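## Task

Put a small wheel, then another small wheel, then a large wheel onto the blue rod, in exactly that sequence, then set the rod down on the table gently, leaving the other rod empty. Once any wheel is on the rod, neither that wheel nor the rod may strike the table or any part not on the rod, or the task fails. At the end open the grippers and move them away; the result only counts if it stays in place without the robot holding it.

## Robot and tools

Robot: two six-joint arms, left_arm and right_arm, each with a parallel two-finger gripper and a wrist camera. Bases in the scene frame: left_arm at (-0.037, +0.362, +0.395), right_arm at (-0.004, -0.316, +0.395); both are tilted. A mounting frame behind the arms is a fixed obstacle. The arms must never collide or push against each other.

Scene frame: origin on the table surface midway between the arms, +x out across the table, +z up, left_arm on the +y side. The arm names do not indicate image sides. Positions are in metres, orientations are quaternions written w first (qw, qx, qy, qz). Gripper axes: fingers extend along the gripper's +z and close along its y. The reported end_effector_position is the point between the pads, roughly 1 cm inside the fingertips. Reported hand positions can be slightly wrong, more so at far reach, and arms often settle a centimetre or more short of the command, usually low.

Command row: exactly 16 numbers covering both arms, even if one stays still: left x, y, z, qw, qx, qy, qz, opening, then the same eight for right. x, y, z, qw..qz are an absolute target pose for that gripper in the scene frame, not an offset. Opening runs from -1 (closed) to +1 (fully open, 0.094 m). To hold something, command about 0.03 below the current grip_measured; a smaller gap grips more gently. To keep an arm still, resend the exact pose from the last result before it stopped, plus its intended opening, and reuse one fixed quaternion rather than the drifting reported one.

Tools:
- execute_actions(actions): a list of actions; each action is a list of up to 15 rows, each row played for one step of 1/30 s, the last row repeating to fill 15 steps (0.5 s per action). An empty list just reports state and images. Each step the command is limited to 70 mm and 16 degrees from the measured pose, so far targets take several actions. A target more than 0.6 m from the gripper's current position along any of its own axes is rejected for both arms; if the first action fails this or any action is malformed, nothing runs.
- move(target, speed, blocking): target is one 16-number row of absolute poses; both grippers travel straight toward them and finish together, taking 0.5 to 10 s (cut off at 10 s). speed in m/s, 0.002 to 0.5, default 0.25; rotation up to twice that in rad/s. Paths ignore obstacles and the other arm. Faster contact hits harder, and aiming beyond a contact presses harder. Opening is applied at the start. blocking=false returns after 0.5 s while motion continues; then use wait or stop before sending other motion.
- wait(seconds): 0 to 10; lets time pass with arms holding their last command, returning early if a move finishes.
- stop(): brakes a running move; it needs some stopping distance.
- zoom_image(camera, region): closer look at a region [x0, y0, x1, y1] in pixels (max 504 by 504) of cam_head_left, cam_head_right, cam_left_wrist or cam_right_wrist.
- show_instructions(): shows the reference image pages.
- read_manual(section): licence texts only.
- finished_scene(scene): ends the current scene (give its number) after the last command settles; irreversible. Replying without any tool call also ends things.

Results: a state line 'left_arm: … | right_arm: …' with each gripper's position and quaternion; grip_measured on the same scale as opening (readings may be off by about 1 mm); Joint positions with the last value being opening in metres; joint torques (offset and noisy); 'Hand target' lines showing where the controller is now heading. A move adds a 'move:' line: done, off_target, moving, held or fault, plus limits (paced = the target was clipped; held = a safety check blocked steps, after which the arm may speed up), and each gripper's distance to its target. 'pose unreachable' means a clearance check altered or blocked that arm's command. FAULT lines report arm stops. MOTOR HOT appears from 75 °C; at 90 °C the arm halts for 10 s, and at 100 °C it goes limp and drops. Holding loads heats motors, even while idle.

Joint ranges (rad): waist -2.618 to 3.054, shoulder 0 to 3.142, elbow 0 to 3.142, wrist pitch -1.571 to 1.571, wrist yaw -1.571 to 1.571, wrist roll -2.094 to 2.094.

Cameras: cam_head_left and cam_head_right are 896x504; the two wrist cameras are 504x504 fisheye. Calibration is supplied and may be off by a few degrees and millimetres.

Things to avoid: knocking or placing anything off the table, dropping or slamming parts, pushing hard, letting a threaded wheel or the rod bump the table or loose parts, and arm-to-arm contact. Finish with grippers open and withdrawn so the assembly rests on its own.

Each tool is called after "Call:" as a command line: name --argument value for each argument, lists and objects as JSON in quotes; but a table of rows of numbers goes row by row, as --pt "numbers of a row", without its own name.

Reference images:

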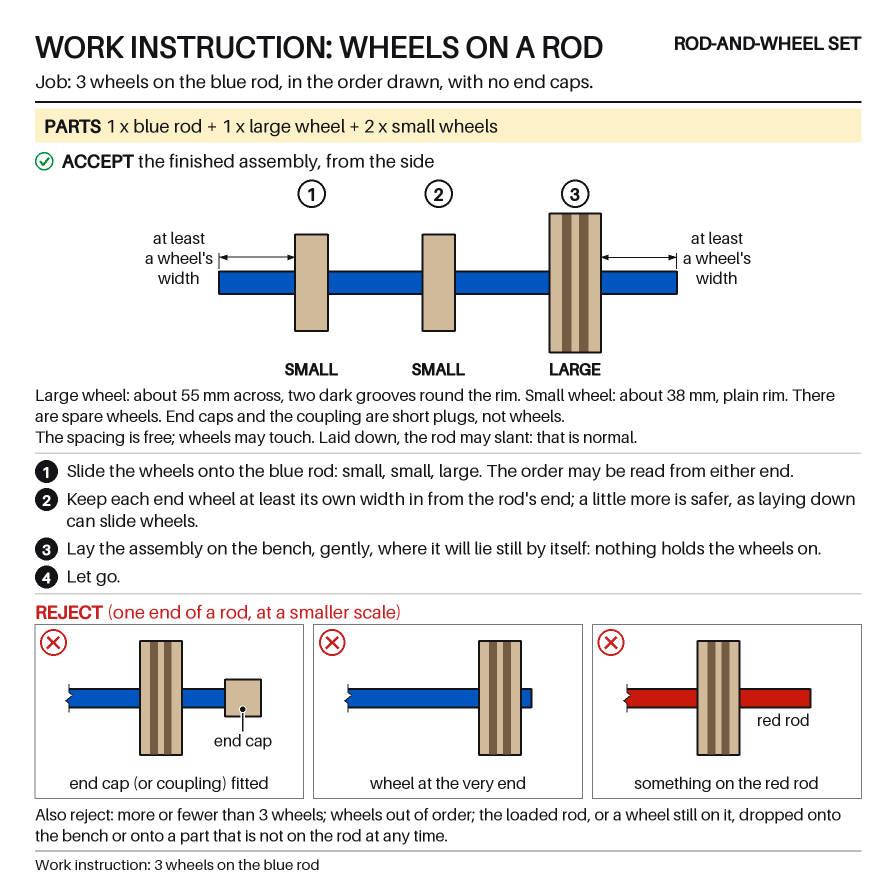

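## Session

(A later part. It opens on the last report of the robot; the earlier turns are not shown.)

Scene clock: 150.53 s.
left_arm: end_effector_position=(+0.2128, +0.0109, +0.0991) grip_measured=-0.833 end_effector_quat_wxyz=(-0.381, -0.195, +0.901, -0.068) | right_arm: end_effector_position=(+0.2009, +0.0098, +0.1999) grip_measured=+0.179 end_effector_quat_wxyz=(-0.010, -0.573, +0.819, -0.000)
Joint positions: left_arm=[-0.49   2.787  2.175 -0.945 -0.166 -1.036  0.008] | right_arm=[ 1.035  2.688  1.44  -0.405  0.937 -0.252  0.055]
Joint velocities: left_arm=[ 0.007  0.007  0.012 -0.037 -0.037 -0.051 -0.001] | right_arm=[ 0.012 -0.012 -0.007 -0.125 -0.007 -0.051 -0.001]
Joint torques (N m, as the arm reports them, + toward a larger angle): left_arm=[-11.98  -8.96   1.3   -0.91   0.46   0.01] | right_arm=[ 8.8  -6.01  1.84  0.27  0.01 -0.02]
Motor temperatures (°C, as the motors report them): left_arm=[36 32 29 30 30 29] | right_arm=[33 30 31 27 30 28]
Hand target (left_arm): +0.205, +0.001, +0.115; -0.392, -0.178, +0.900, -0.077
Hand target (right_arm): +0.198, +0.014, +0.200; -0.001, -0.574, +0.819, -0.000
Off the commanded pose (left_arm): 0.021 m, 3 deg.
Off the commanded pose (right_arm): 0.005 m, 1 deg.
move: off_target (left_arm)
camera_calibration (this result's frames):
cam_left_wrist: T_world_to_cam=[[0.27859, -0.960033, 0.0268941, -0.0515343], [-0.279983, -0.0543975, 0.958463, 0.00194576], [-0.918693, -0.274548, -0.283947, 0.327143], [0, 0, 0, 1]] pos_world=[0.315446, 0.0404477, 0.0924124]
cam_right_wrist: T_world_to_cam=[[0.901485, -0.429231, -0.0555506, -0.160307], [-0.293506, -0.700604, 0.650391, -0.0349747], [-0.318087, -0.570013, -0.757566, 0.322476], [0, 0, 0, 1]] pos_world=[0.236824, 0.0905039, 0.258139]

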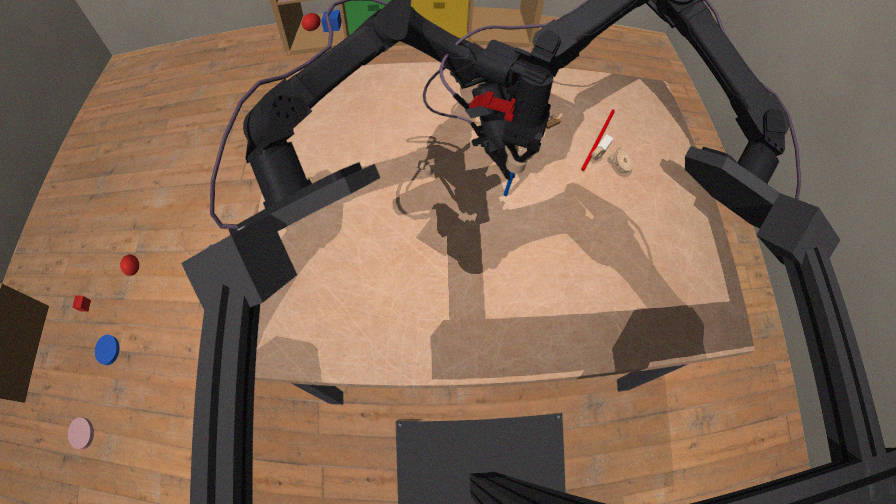

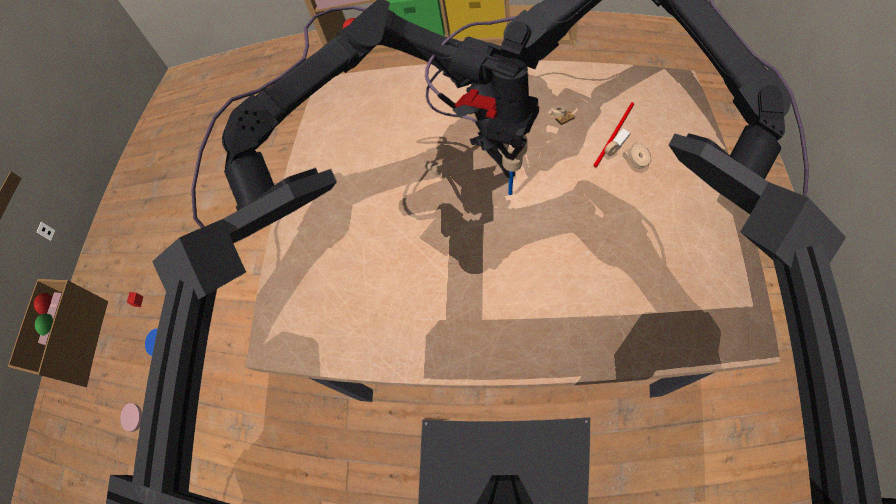

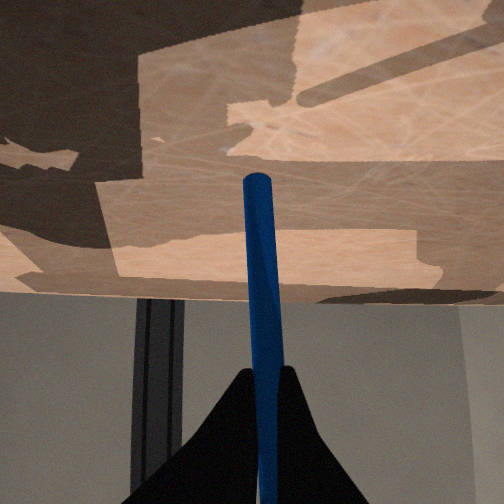

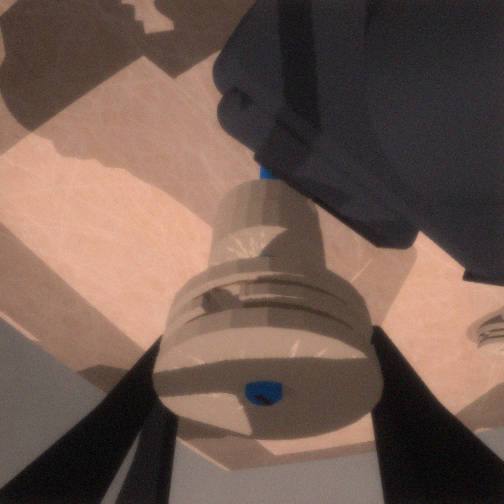

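Call:
move --target '[0.205,0.0,0.115,-0.392,-0.178,0.90,-0.077,-0.87,0.201,0.013,0.182,0,-0.574,0.819,0,0.12]' --speed 0.03

Call:
execute_actions --actions '[[[0.205,0.0,0.115,-0.392,-0.178,0.90,-0.077,-0.87,0.201,0.013,0.182,0,-0.574,0.819,0,0.5]]]'

Call:
move --target '[0.205,0.0,0.115,-0.392,-0.178,0.90,-0.077,-0.87,0.205,0.015,0.27,0,-0.574,0.819,0,0.5]' --speed 0.1

Call:
move --target '[0.205,0.0,0.115,-0.392,-0.178,0.90,-0.077,-0.87,0.22,-0.25,0.25,0,-0.574,0.819,0,0.5]'

Scene clock: 151.80 s.
left_arm: end_effector_position=(+0.2137, +0.0102, +0.0985) grip_measured=-0.833 end_effector_quat_wxyz=(-0.379, -0.197, +0.901, -0.069) | right_arm: end_effector_position=(+0.2022, +0.0100, +0.1815) grip_measured=+0.179 end_effector_quat_wxyz=(-0.013, -0.575, +0.818, +0.004)
Joint positions: left_arm=[-0.49   2.787  2.175 -0.94  -0.166 -1.038  0.008] | right_arm=[ 0.992  2.711  1.44  -0.33   0.93  -0.325  0.055]
Joint velocities: left_arm=[ 0.012 -0.022  0.012 -0.037 -0.022 -0.022 -0.   ] | right_arm=[-0.002 -0.007 -0.002  0.022 -0.022 -0.066  0.   ]
Joint torques (N m, as the arm reports them, + toward a larger angle): left_arm=[-11.96  -9.06   1.23  -0.96   0.45   0.02] | right_arm=[ 8.86 -6.06  1.35  0.26  0.13  0.  ]
Motor temperatures (°C, as the motors report them): left_arm=[36 32 29 30 30 29] | right_arm=[33 30 31 27 30 28]
Hand target (left_arm): +0.205, +0.001, +0.115; -0.392, -0.178, +0.900, -0.077
Hand target (right_arm): +0.201, +0.013, +0.182; -0.001, -0.574, +0.819, -0.000
Off the commanded pose (left_arm): 0.021 m, 3 deg.
Off the commanded pose (right_arm): 0.003 m, 2 deg.
move: off_target (left_arm)
camera_calibration (this result's frames):
cam_left_wrist: T_world_to_cam=[[0.283383, -0.958619, 0.0272513, -0.0534417], [-0.282249, -0.0562123, 0.957693, 0.00330629], [-0.916531, -0.279086, -0.286499, 0.327418], [0, 0, 0, 1]] pos_world=[0.316167, 0.0403335, 0.0920949]
cam_right_wrist: T_world_to_cam=[[0.902839, -0.424931, -0.0656875, -0.160958], [-0.283999, -0.704025, 0.650917, -0.0244699], [-0.322841, -0.569018, -0.756302, 0.309742], [0, 0, 0, 1]] pos_world=[0.238367, 0.0906252, 0.239613]

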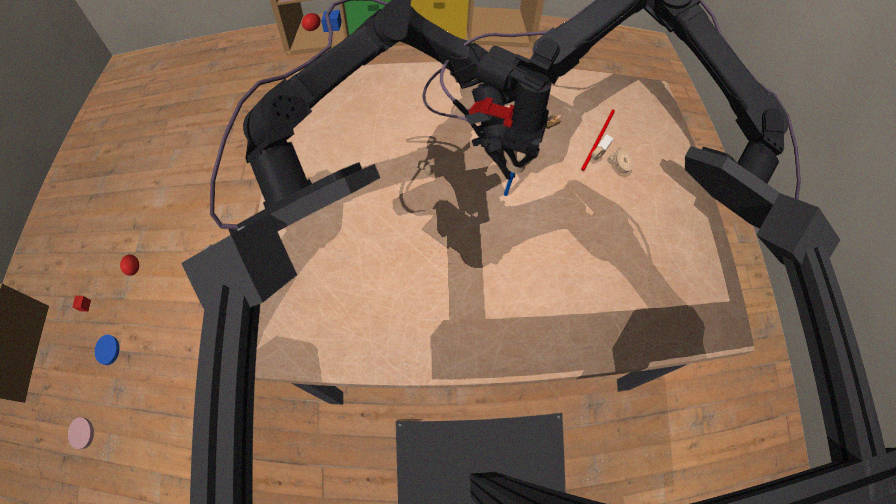

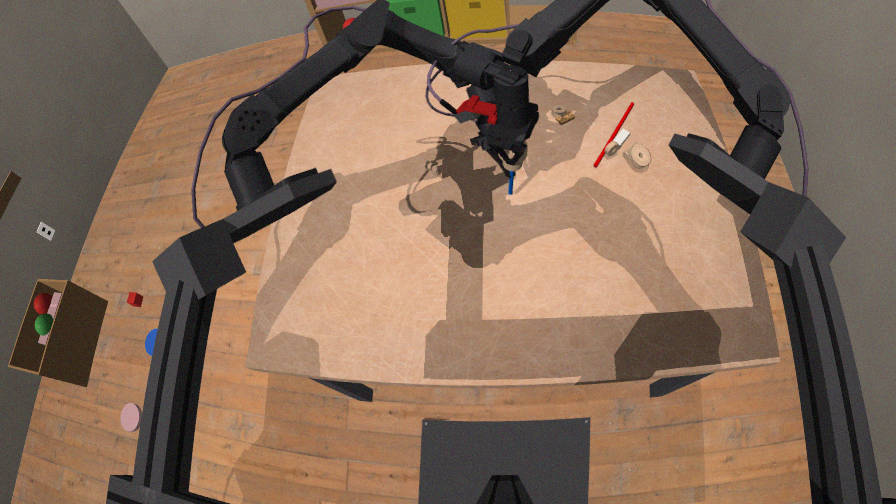

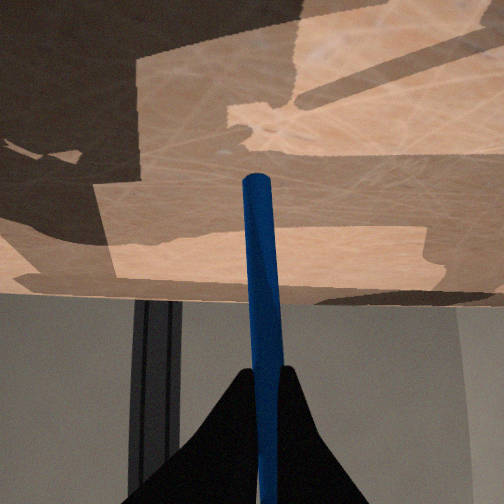

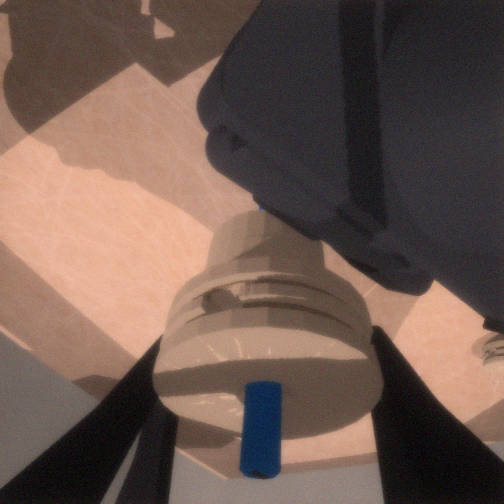

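Scene clock: 152.30 s.
left_arm: end_effector_position=(+0.2125, +0.0099, +0.1001) grip_measured=-0.833 end_effector_quat_wxyz=(-0.381, -0.195, +0.901, -0.068) | right_arm: end_effector_position=(+0.2058, +0.0128, +0.1813) grip_measured=+0.498 end_effector_quat_wxyz=(-0.004, -0.568, +0.823, +0.003)
Joint positions: left_arm=[-0.493  2.787  2.175 -0.946 -0.166 -1.038  0.008] | right_arm=[ 0.992  2.711  1.439 -0.302  0.936 -0.329  0.07 ]
Joint velocities: left_arm=[-0.002 -0.012 -0.012  0.139 -0.037 -0.007  0.   ] | right_arm=[-0.007 -0.007  0.007 -0.007  0.007 -0.037  0.   ]
Joint torques (N m, as the arm reports them, + toward a larger angle): left_arm=[-11.78  -8.97   1.26  -0.9    0.47   0.02] | right_arm=[ 8.98 -6.02  1.21  0.01  0.08 -0.03]
Motor temperatures (°C, as the motors report them): left_arm=[36 32 29 30 30 29] | right_arm=[33 30 31 27 30 28]
Hand target (left_arm): +0.205, +0.000, +0.115; -0.392, -0.178, +0.900, -0.077
Hand target (right_arm): +0.201, +0.013, +0.182; -0.000, -0.574, +0.819, -0.000
Off the commanded pose (left_arm): 0.019 m, 3 deg.
Off the commanded pose (right_arm): 0.005 m, 1 deg.
camera_calibration (this result's frames):
cam_left_wrist: T_world_to_cam=[[0.278252, -0.960109, 0.0276827, -0.0523797], [-0.279997, -0.0535102, 0.958508, 0.000829414], [-0.918791, -0.274458, -0.283717, 0.326853], [0, 0, 0, 1]] pos_world=[0.315117, 0.0394615, 0.0933888]
cam_right_wrist: T_world_to_cam=[[0.896467, -0.439624, -0.0554818, -0.163335], [-0.305742, -0.704315, 0.640673, -0.0149913], [-0.320732, -0.557379, -0.765807, 0.313497], [0, 0, 0, 1]] pos_world=[0.242389, 0.0923722, 0.24062]

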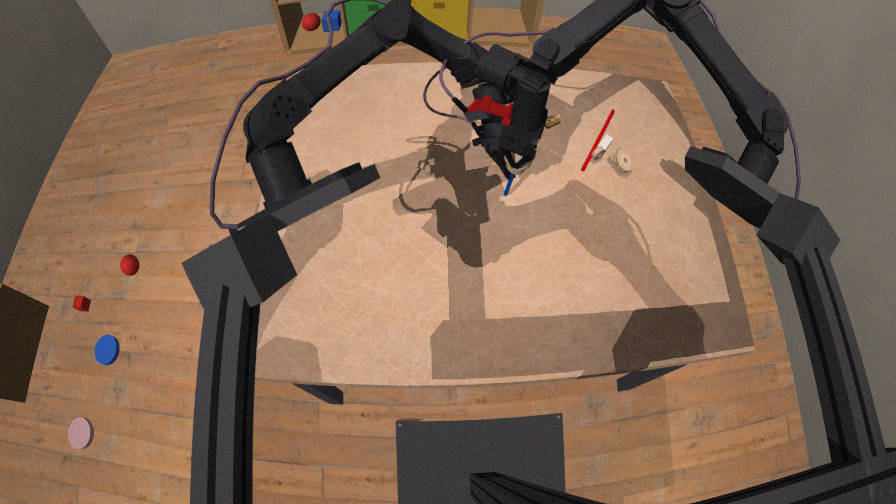

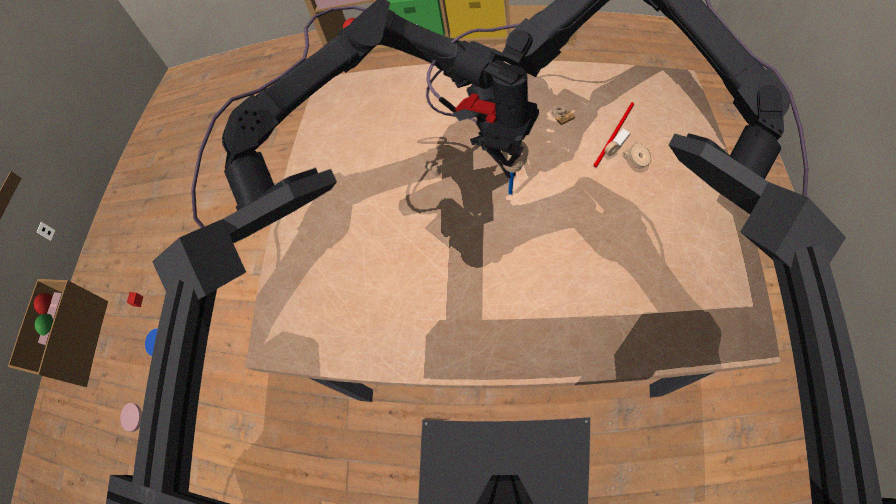

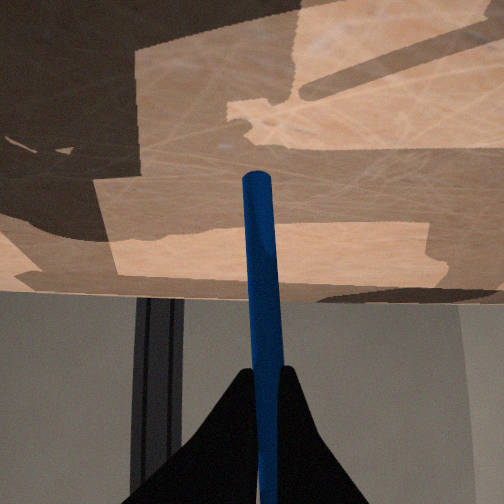

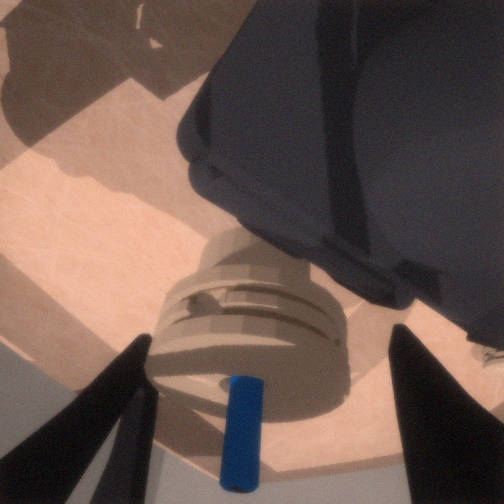

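Scene clock: 153.80 s.
left_arm: end_effector_position=(+0.2124, +0.0097, +0.1004) grip_measured=-0.833 end_effector_quat_wxyz=(-0.381, -0.194, +0.902, -0.068) | right_arm: end_effector_position=(+0.1995, +0.0066, +0.2556) grip_measured=+0.498 end_effector_quat_wxyz=(-0.011, -0.578, +0.816, -0.010)
Joint positions: left_arm=[-0.494  2.787  2.175 -0.946 -0.166 -1.038  0.008] | right_arm=[ 1.154  2.631  1.489 -0.688  0.933 -0.05   0.07 ]
Joint velocities: left_arm=[-0.012 -0.007 -0.012 -0.022  0.022  0.022  0.001] | right_arm=[ 0.017 -0.012  0.002 -0.007 -0.022  0.037 -0.   ]
Joint torques (N m, as the arm reports them, + toward a larger angle): left_arm=[-11.84  -8.99   1.32  -0.9    0.46   0.03] | right_arm=[ 9.64 -7.49  5.28 -0.38 -0.09  0.08]
Motor temperatures (°C, as the motors report them): left_arm=[36 32 29 30 30 29] | right_arm=[33 30 31 27 30 28]
Hand target (left_arm): +0.205, +0.001, +0.115; -0.392, -0.178, +0.899, -0.077
Hand target (right_arm): +0.205, +0.015, +0.269; +0.001, -0.574, +0.819, -0.001
Off the commanded pose (left_arm): 0.019 m, 2 deg.
Off the commanded pose (right_arm): 0.018 m, 2 deg.
move: off_target (left_arm, right_arm)
camera_calibration (this result's frames):
cam_left_wrist: T_world_to_cam=[[0.277814, -0.960218, 0.0282876, -0.052595], [-0.280297, -0.0528609, 0.958457, 0.000603699], [-0.918832, -0.274202, -0.283832, 0.326804], [0, 0, 0, 1]] pos_world=[0.315059, 0.0391394, 0.0936666]
cam_right_wrist: T_world_to_cam=[[0.906554, -0.420205, -0.0398377, -0.162438], [-0.292149, -0.692791, 0.65931, -0.0764669], [-0.304644, -0.586061, -0.750815, 0.35803], [0, 0, 0, 1]] pos_world=[0.233991, 0.0885947, 0.312759]

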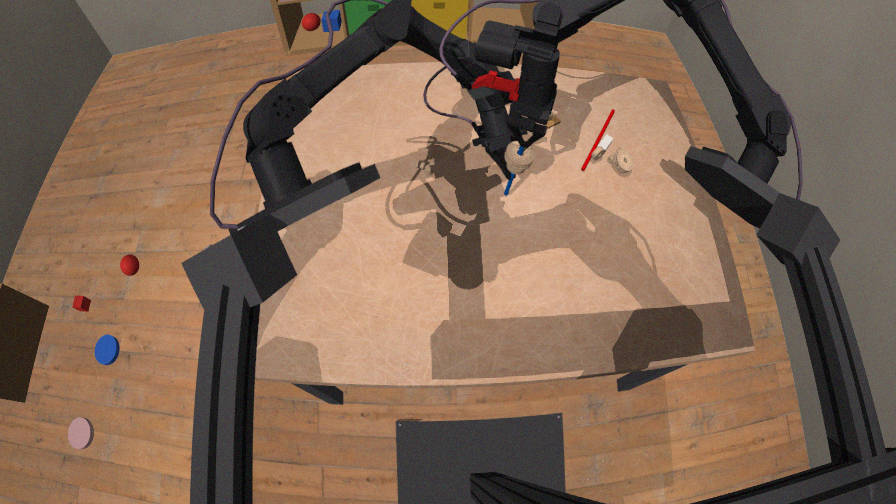

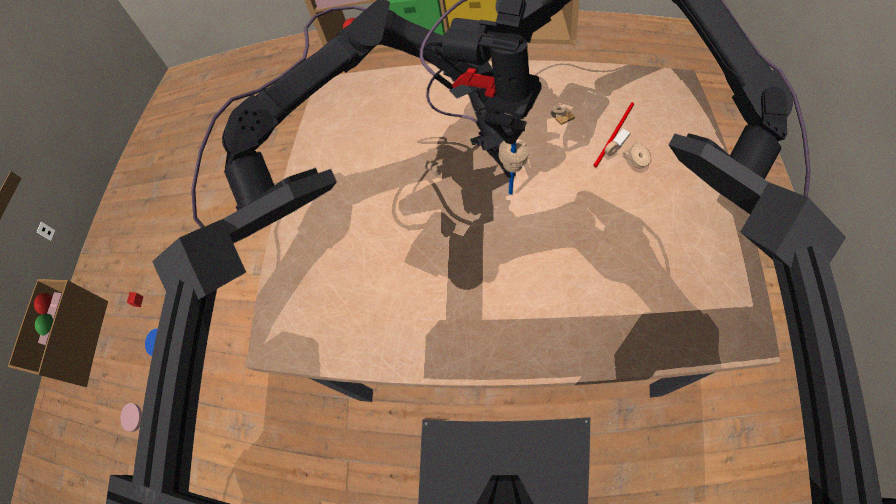

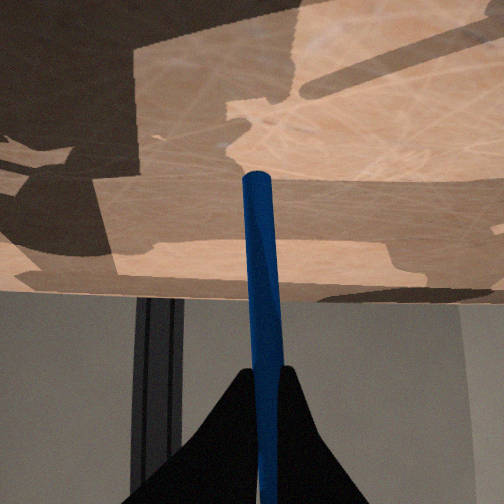

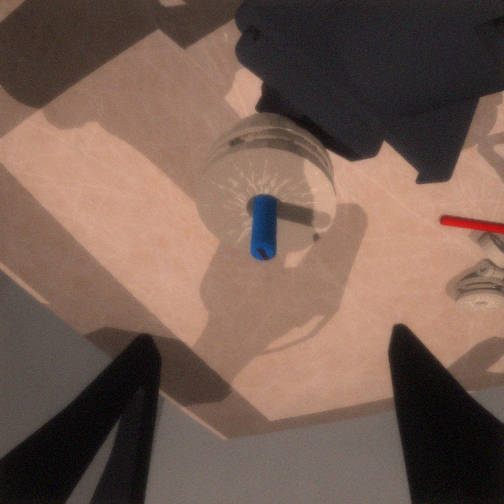

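Scene clock: 155.53 s.
left_arm: end_effector_position=(+0.2124, +0.0096, +0.1005) grip_measured=-0.833 end_effector_quat_wxyz=(-0.381, -0.194, +0.902, -0.068) | right_arm: end_effector_position=(+0.2216, -0.2488, +0.2488) grip_measured=+0.498 end_effector_quat_wxyz=(-0.009, -0.578, +0.816, -0.004)
Joint positions: left_arm=[-0.494  2.787  2.175 -0.946 -0.166 -1.038  0.008] | right_arm=[ 0.745  1.569  0.471 -0.165  0.912 -0.746  0.07 ]
Joint velocities: left_arm=[-0.007  0.007  0.007 -0.051 -0.037 -0.037  0.   ] | right_arm=[-0.007  0.012 -0.007 -0.007  0.007  0.007  0.001]
Joint torques (N m, as the arm reports them, + toward a larger angle): left_arm=[-11.7   -8.99   1.26  -0.91   0.47   0.03] | right_arm=[ 3.13 -4.49  0.99  0.06 -0.09 -0.03]
Motor temperatures (°C, as the motors report them): left_arm=[36 32 29 30 30 29] | right_arm=[33 30 31 27 30 28]
Hand target (left_arm): +0.205, +0.000, +0.115; -0.392, -0.178, +0.900, -0.077
Hand target (right_arm): +0.221, -0.248, +0.250; -0.002, -0.574, +0.819, +0.002
Off the commanded pose (left_arm): 0.019 m, 2 deg.
Off the commanded pose (right_arm): 0.002 m, 1 deg.
move: off_target (left_arm)
camera_calibration (this result's frames):
cam_left_wrist: T_world_to_cam=[[0.277448, -0.960321, 0.0284126, -0.0526113], [-0.280688, -0.0527396, 0.958349, 0.000600471], [-0.918824, -0.273867, -0.284183, 0.326824], [0, 0, 0, 1]] pos_world=[0.315059, 0.0390143, 0.0937971]
cam_right_wrist: T_world_to_cam=[[0.906356, -0.419808, -0.0477478, -0.287998], [-0.290201, -0.700672, 0.651799, -0.242962], [-0.307086, -0.576906, -0.756887, 0.214295], [0, 0, 0, 1]] pos_world=[0.256328, -0.167512, 0.306808]

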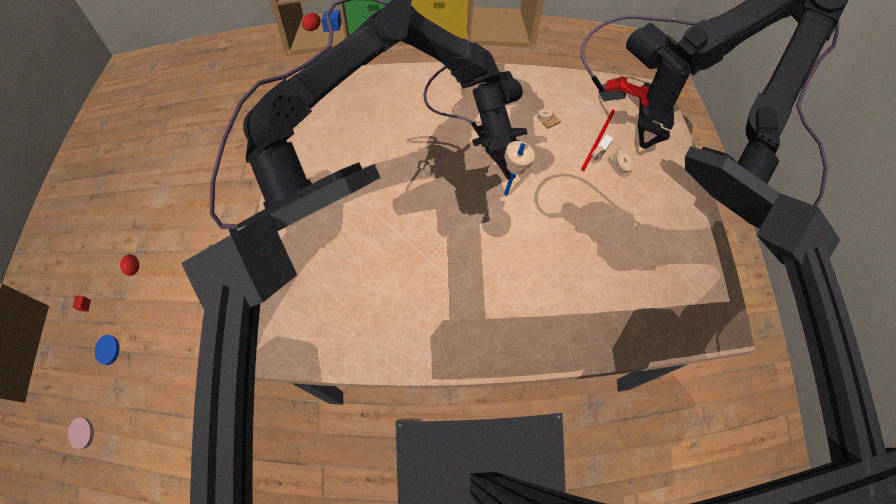

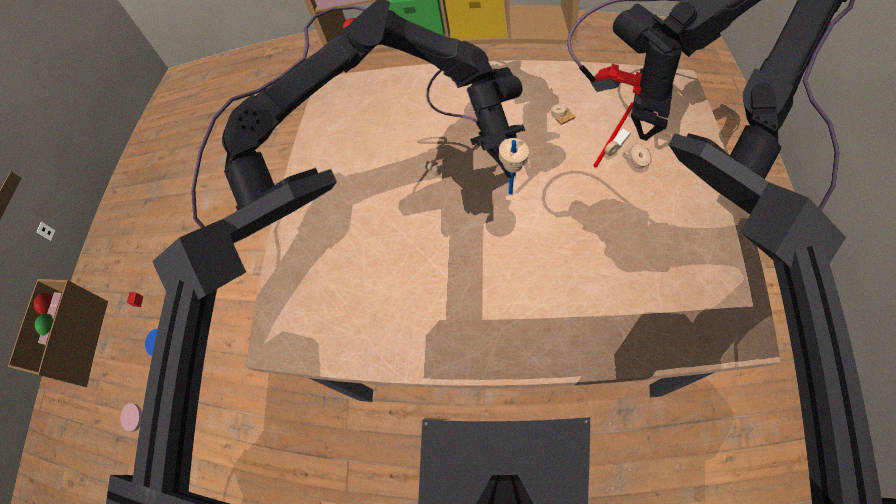

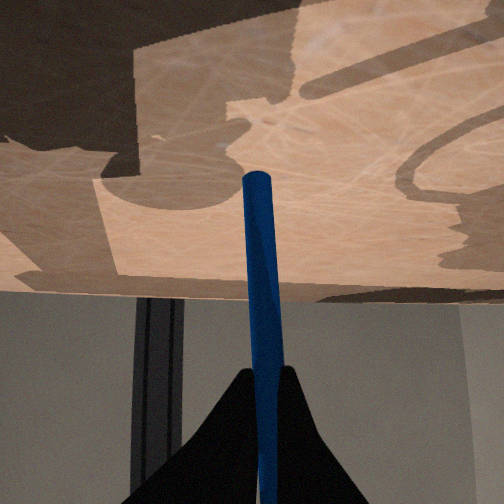

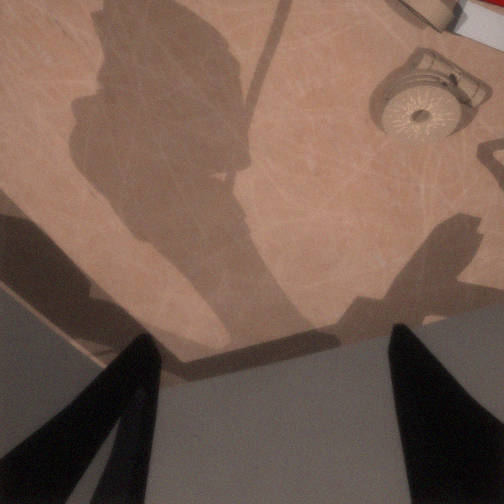

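Call:
move --target '[0.28,0.02,0.08,0.261,0.251,0.914,-0.112,-0.87,0.22,-0.25,0.25,0,-0.574,0.819,0,0.5]' --speed 0.12

Scene clock: 163.07 s.
left_arm: end_effector_position=(+0.2907, +0.0249, +0.0761) grip_measured=-0.833 end_effector_quat_wxyz=(+0.261, +0.238, +0.930, -0.101) | right_arm: end_effector_position=(+0.2188, -0.2492, +0.2482) grip_measured=+0.498 end_effector_quat_wxyz=(-0.009, -0.581, +0.814, -0.004)
Joint positions: left_arm=[-0.524  2.686  1.233  1.096 -0.54   0.553  0.008] | right_arm=[ 0.745  1.569  0.46  -0.155  0.911 -0.754  0.07 ]
Joint velocities: left_arm=[ 0.002 -0.007  0.002 -0.051  0.051  0.066  0.001] | right_arm=[-0.012  0.002 -0.012  0.037 -0.022 -0.037 -0.001]
Joint torques (N m, as the arm reports them, + toward a larger angle): left_arm=[-9.   -6.16 -1.45  1.13  0.32  0.03] | right_arm=[ 3.28 -5.15  0.83  0.03 -0.12 -0.01]
Motor temperatures (°C, as the motors report them): left_arm=[36 32 29 30 30 29] | right_arm=[31 30 30 27 30 28]
Hand target (left_arm): +0.280, +0.019, +0.080; +0.262, +0.250, +0.925, -0.115
Hand target (right_arm): +0.220, -0.250, +0.250; -0.000, -0.574, +0.819, -0.000
Off the commanded pose (left_arm): 0.012 m, 2 deg.
Off the commanded pose (right_arm): 0.002 m, 1 deg.
move: off_target (left_arm)
camera_calibration (this result's frames):
cam_left_wrist: T_world_to_cam=[[-0.564236, -0.823825, -0.0543208, 0.188659], [-0.820451, 0.566839, -0.0745243, 0.266789], [0.0921861, 0.00251828, -0.995739, 0.149445], [0, 0, 0, 1]] pos_world=[0.311558, 0.00381876, 0.178938]
cam_right_wrist: T_world_to_cam=[[0.909719, -0.412313, -0.049095, -0.284154], [-0.283732, -0.703596, 0.651498, -0.24567], [-0.303164, -0.57875, -0.75706, 0.211512], [0, 0, 0, 1]] pos_world=[0.252919, -0.1676, 0.30623]

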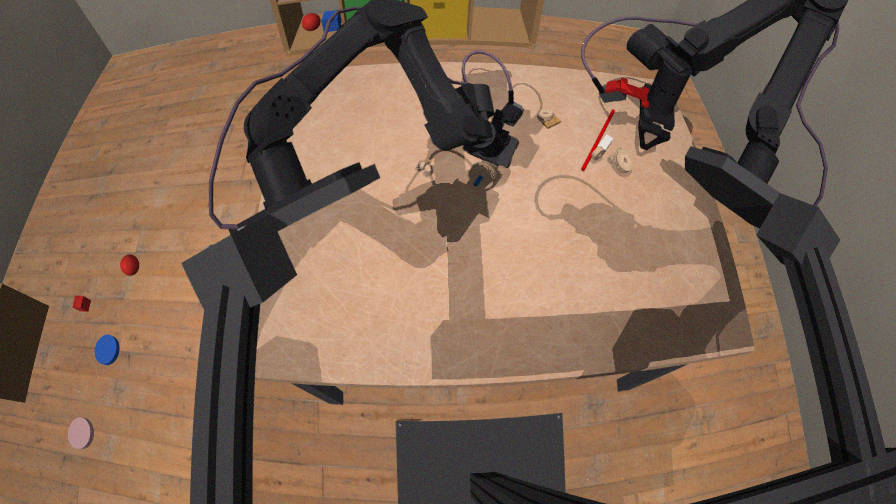

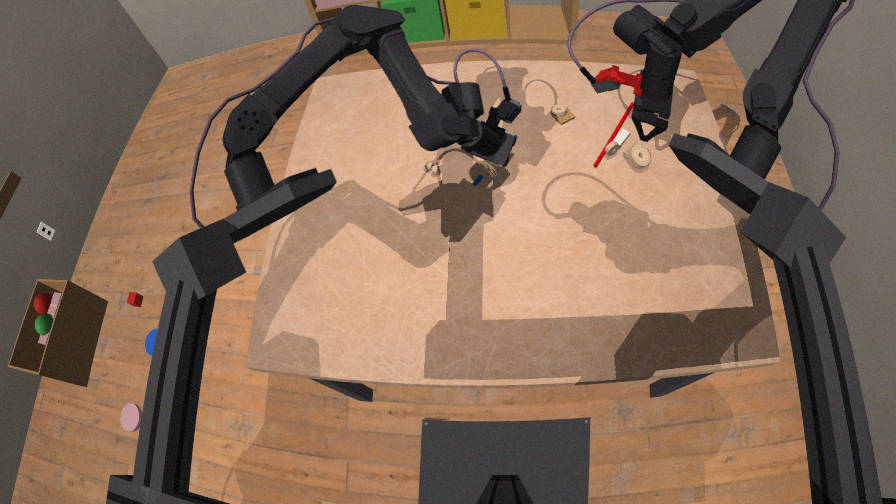

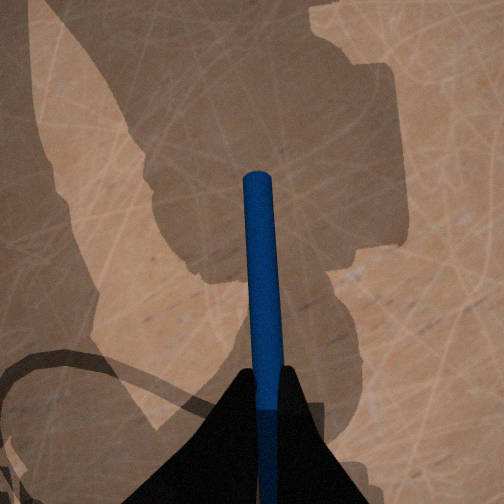

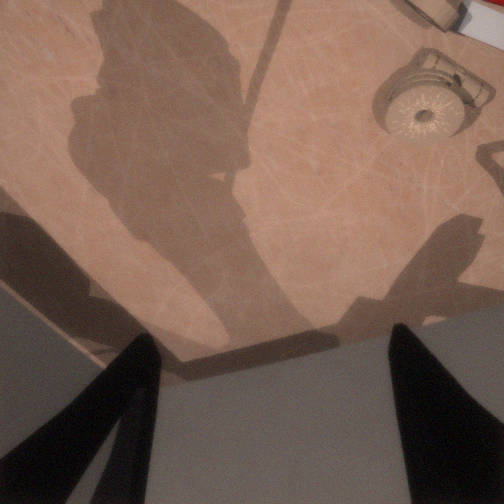

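Call:
move --target '[0.28,0.02,0.036,0.261,0.251,0.914,-0.112,-0.87,0.22,-0.25,0.25,0,-0.574,0.819,0,0.5]' --speed 0.02

Call:
zoom_image --camera "cam_head_left" --region '[400,100,580,220]'

Scene clock: 166.63 s.
left_arm: end_effector_position=(+0.2744, +0.0303, +0.0316) grip_measured=-0.833 end_effector_quat_wxyz=(+0.248, +0.255, +0.929, -0.102) | right_arm: end_effector_position=(+0.2188, -0.2492, +0.2482) grip_measured=+0.498 end_effector_quat_wxyz=(-0.009, -0.581, +0.814, -0.004)
Joint positions: left_arm=[-0.448  2.799  1.322  1.1   -0.469  0.595  0.008] | right_arm=[ 0.745  1.569  0.46  -0.155  0.911 -0.754  0.07 ]
Joint velocities: left_arm=[ 0.032 -0.007 -0.002 -0.022 -0.037 -0.051  0.001] | right_arm=[-0.002 -0.022  0.007  0.066  0.022  0.007 -0.   ]
Joint torques (N m, as the arm reports them, + toward a larger angle): left_arm=[-8.7  -5.57  1.36  1.03  0.36  0.08] | right_arm=[ 3.33 -5.    0.71  0.02 -0.15 -0.04]
Motor temperatures (°C, as the motors report them): left_arm=[35 31 29 30 30 29] | right_arm=[31 30 30 27 30 28]
Hand target (left_arm): +0.280, +0.020, +0.036; +0.264, +0.254, +0.924, -0.113
Hand target (right_arm): +0.220, -0.250, +0.250; -0.000, -0.574, +0.819, -0.000
Off the commanded pose (left_arm): 0.013 m, 2 deg.
Off the commanded pose (right_arm): 0.002 m, 1 deg.
move: off_target (left_arm)
camera_calibration (this result's frames):
cam_left_wrist: T_world_to_cam=[[-0.592874, -0.803566, -0.0527448, 0.188617], [-0.802027, 0.595095, -0.0511395, 0.240414], [0.0724821, 0.0119834, -0.997298, 0.111713], [0, 0, 0, 1]] pos_world=[0.296547, 0.00715819, 0.133654]
cam_right_wrist: T_world_to_cam=[[0.909719, -0.412313, -0.049095, -0.284154], [-0.283732, -0.703596, 0.651498, -0.24567], [-0.303164, -0.57875, -0.75706, 0.211512], [0, 0, 0, 1]] pos_world=[0.252919, -0.1676, 0.30623]

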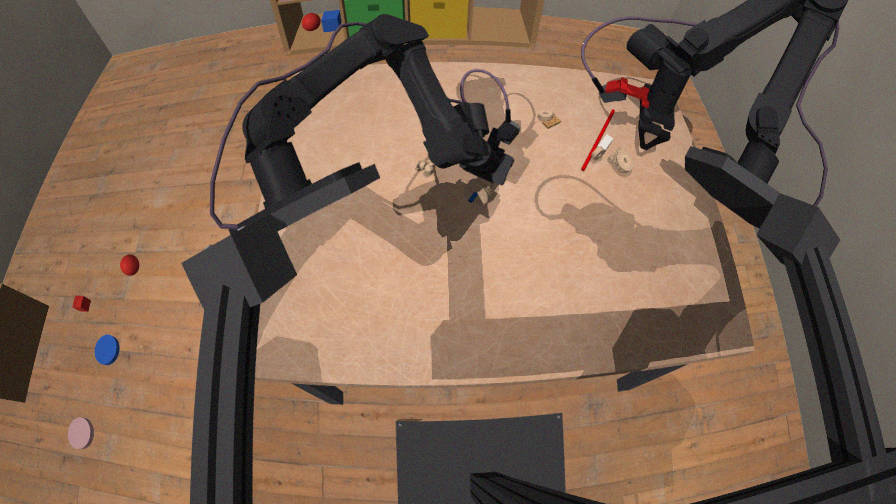

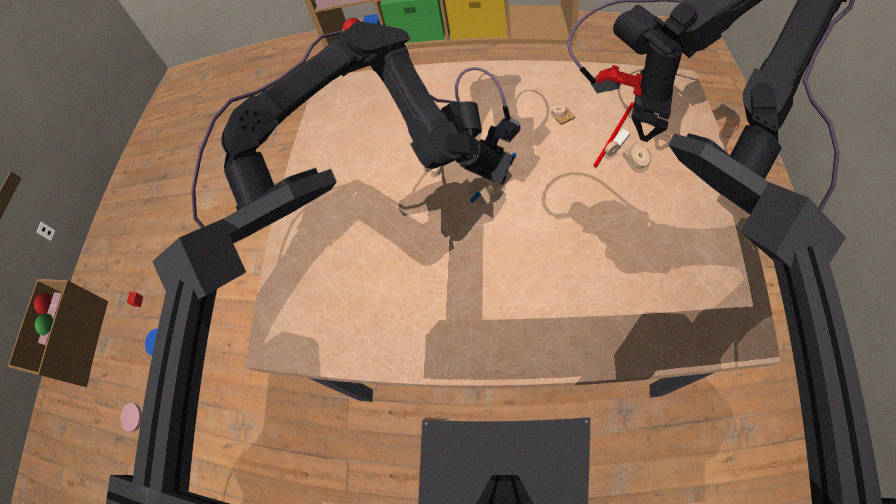

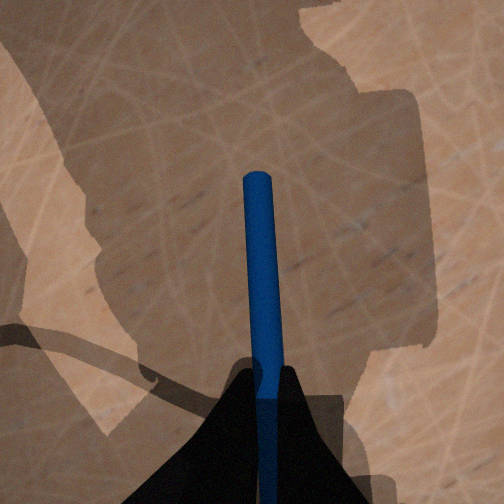

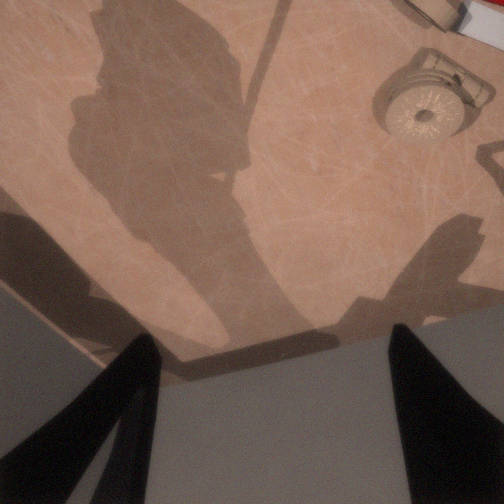

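Region (400, 100, 580, 220) of cam_head_left's 896x504 image, scaled by 2.800, with more detail than that image has.

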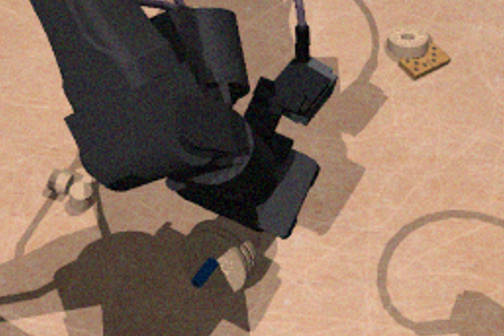

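Lower a few mm more.

Call:
move --target '[0.28,0.02,0.029,0.261,0.251,0.914,-0.112,-0.87,0.22,-0.25,0.25,0,-0.574,0.819,0,0.5]' --speed 0.01

Scene clock: 168.87 s.
left_arm: end_effector_position=(+0.2790, +0.0279, +0.0284) grip_measured=-0.833 end_effector_quat_wxyz=(+0.256, +0.251, +0.928, -0.105) | right_arm: end_effector_position=(+0.2188, -0.2492, +0.2482) grip_measured=+0.498 end_effector_quat_wxyz=(-0.009, -0.581, +0.814, -0.004)
Joint positions: left_arm=[-0.441  2.814  1.347  1.107 -0.453  0.599  0.008] | right_arm=[ 0.745  1.569  0.46  -0.155  0.911 -0.754  0.07 ]
Joint velocities: left_arm=[ 0.002 -0.012 -0.002  0.037 -0.051 -0.066 -0.002] | right_arm=[-0.002  0.017 -0.007 -0.081  0.022  0.037 -0.001]
Joint torques (N m, as the arm reports them, + toward a larger angle): left_arm=[-8.4  -5.38  1.38  0.95  0.28  0.03] | right_arm=[ 3.26 -5.23  0.84  0.03 -0.1  -0.06]
Motor temperatures (°C, as the motors report them): left_arm=[35 31 29 30 30 29] | right_arm=[31 30 30 27 30 28]
Hand target (left_arm): +0.280, +0.020, +0.029; +0.264, +0.254, +0.924, -0.113
Hand target (right_arm): +0.220, -0.250, +0.250; -0.000, -0.574, +0.819, -0.000
Off the commanded pose (left_arm): 0.008 m, 1 deg.
Off the commanded pose (right_arm): 0.002 m, 1 deg.
move: done
camera_calibration (this result's frames):
cam_left_wrist: T_world_to_cam=[[-0.587012, -0.807966, -0.0510788, 0.187774], [-0.805024, 0.589229, -0.0688842, 0.24687], [0.0857531, 0.000683815, -0.996316, 0.104877], [0, 0, 0, 1]] pos_world=[0.299969, 0.0061802, 0.131087]
cam_right_wrist: T_world_to_cam=[[0.909719, -0.412313, -0.049095, -0.284154], [-0.283732, -0.703596, 0.651498, -0.24567], [-0.303164, -0.57875, -0.75706, 0.211512], [0, 0, 0, 1]] pos_world=[0.252919, -0.1676, 0.30623]

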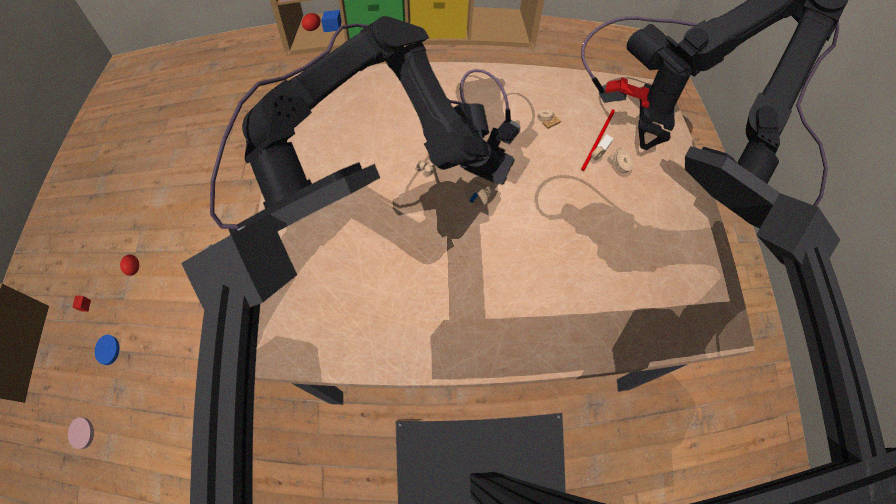

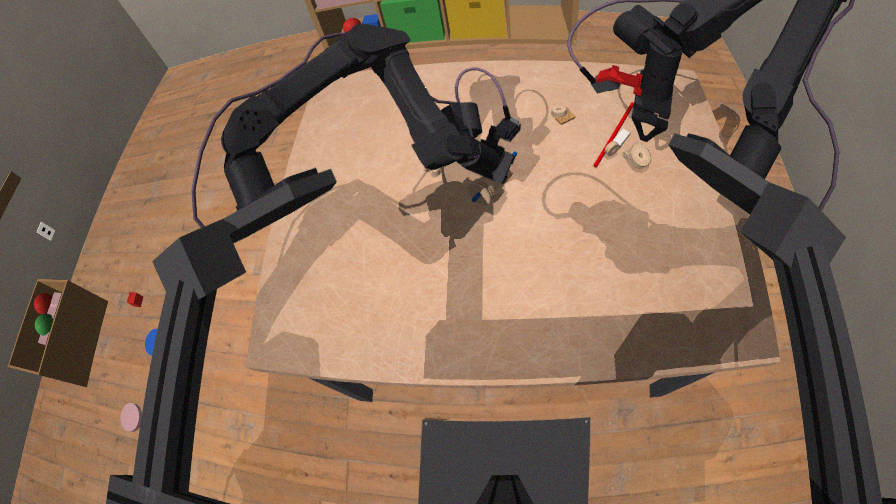

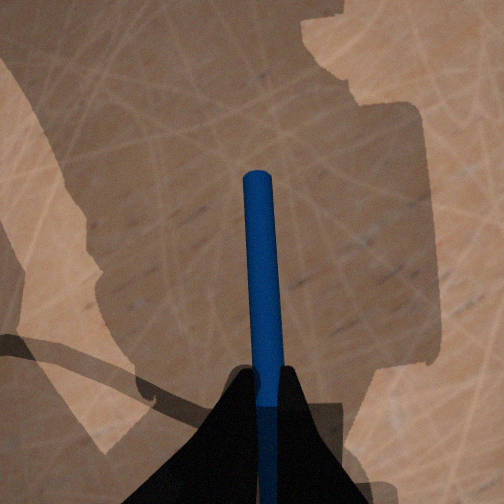

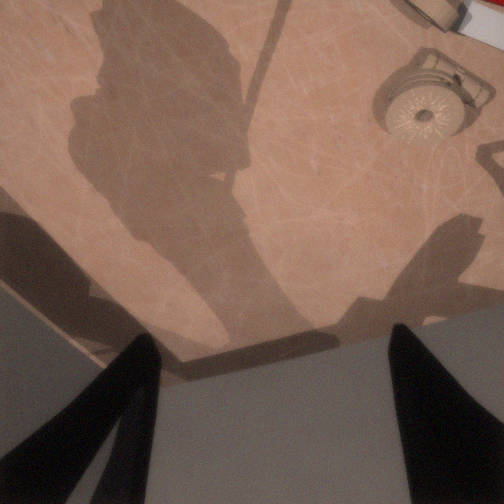

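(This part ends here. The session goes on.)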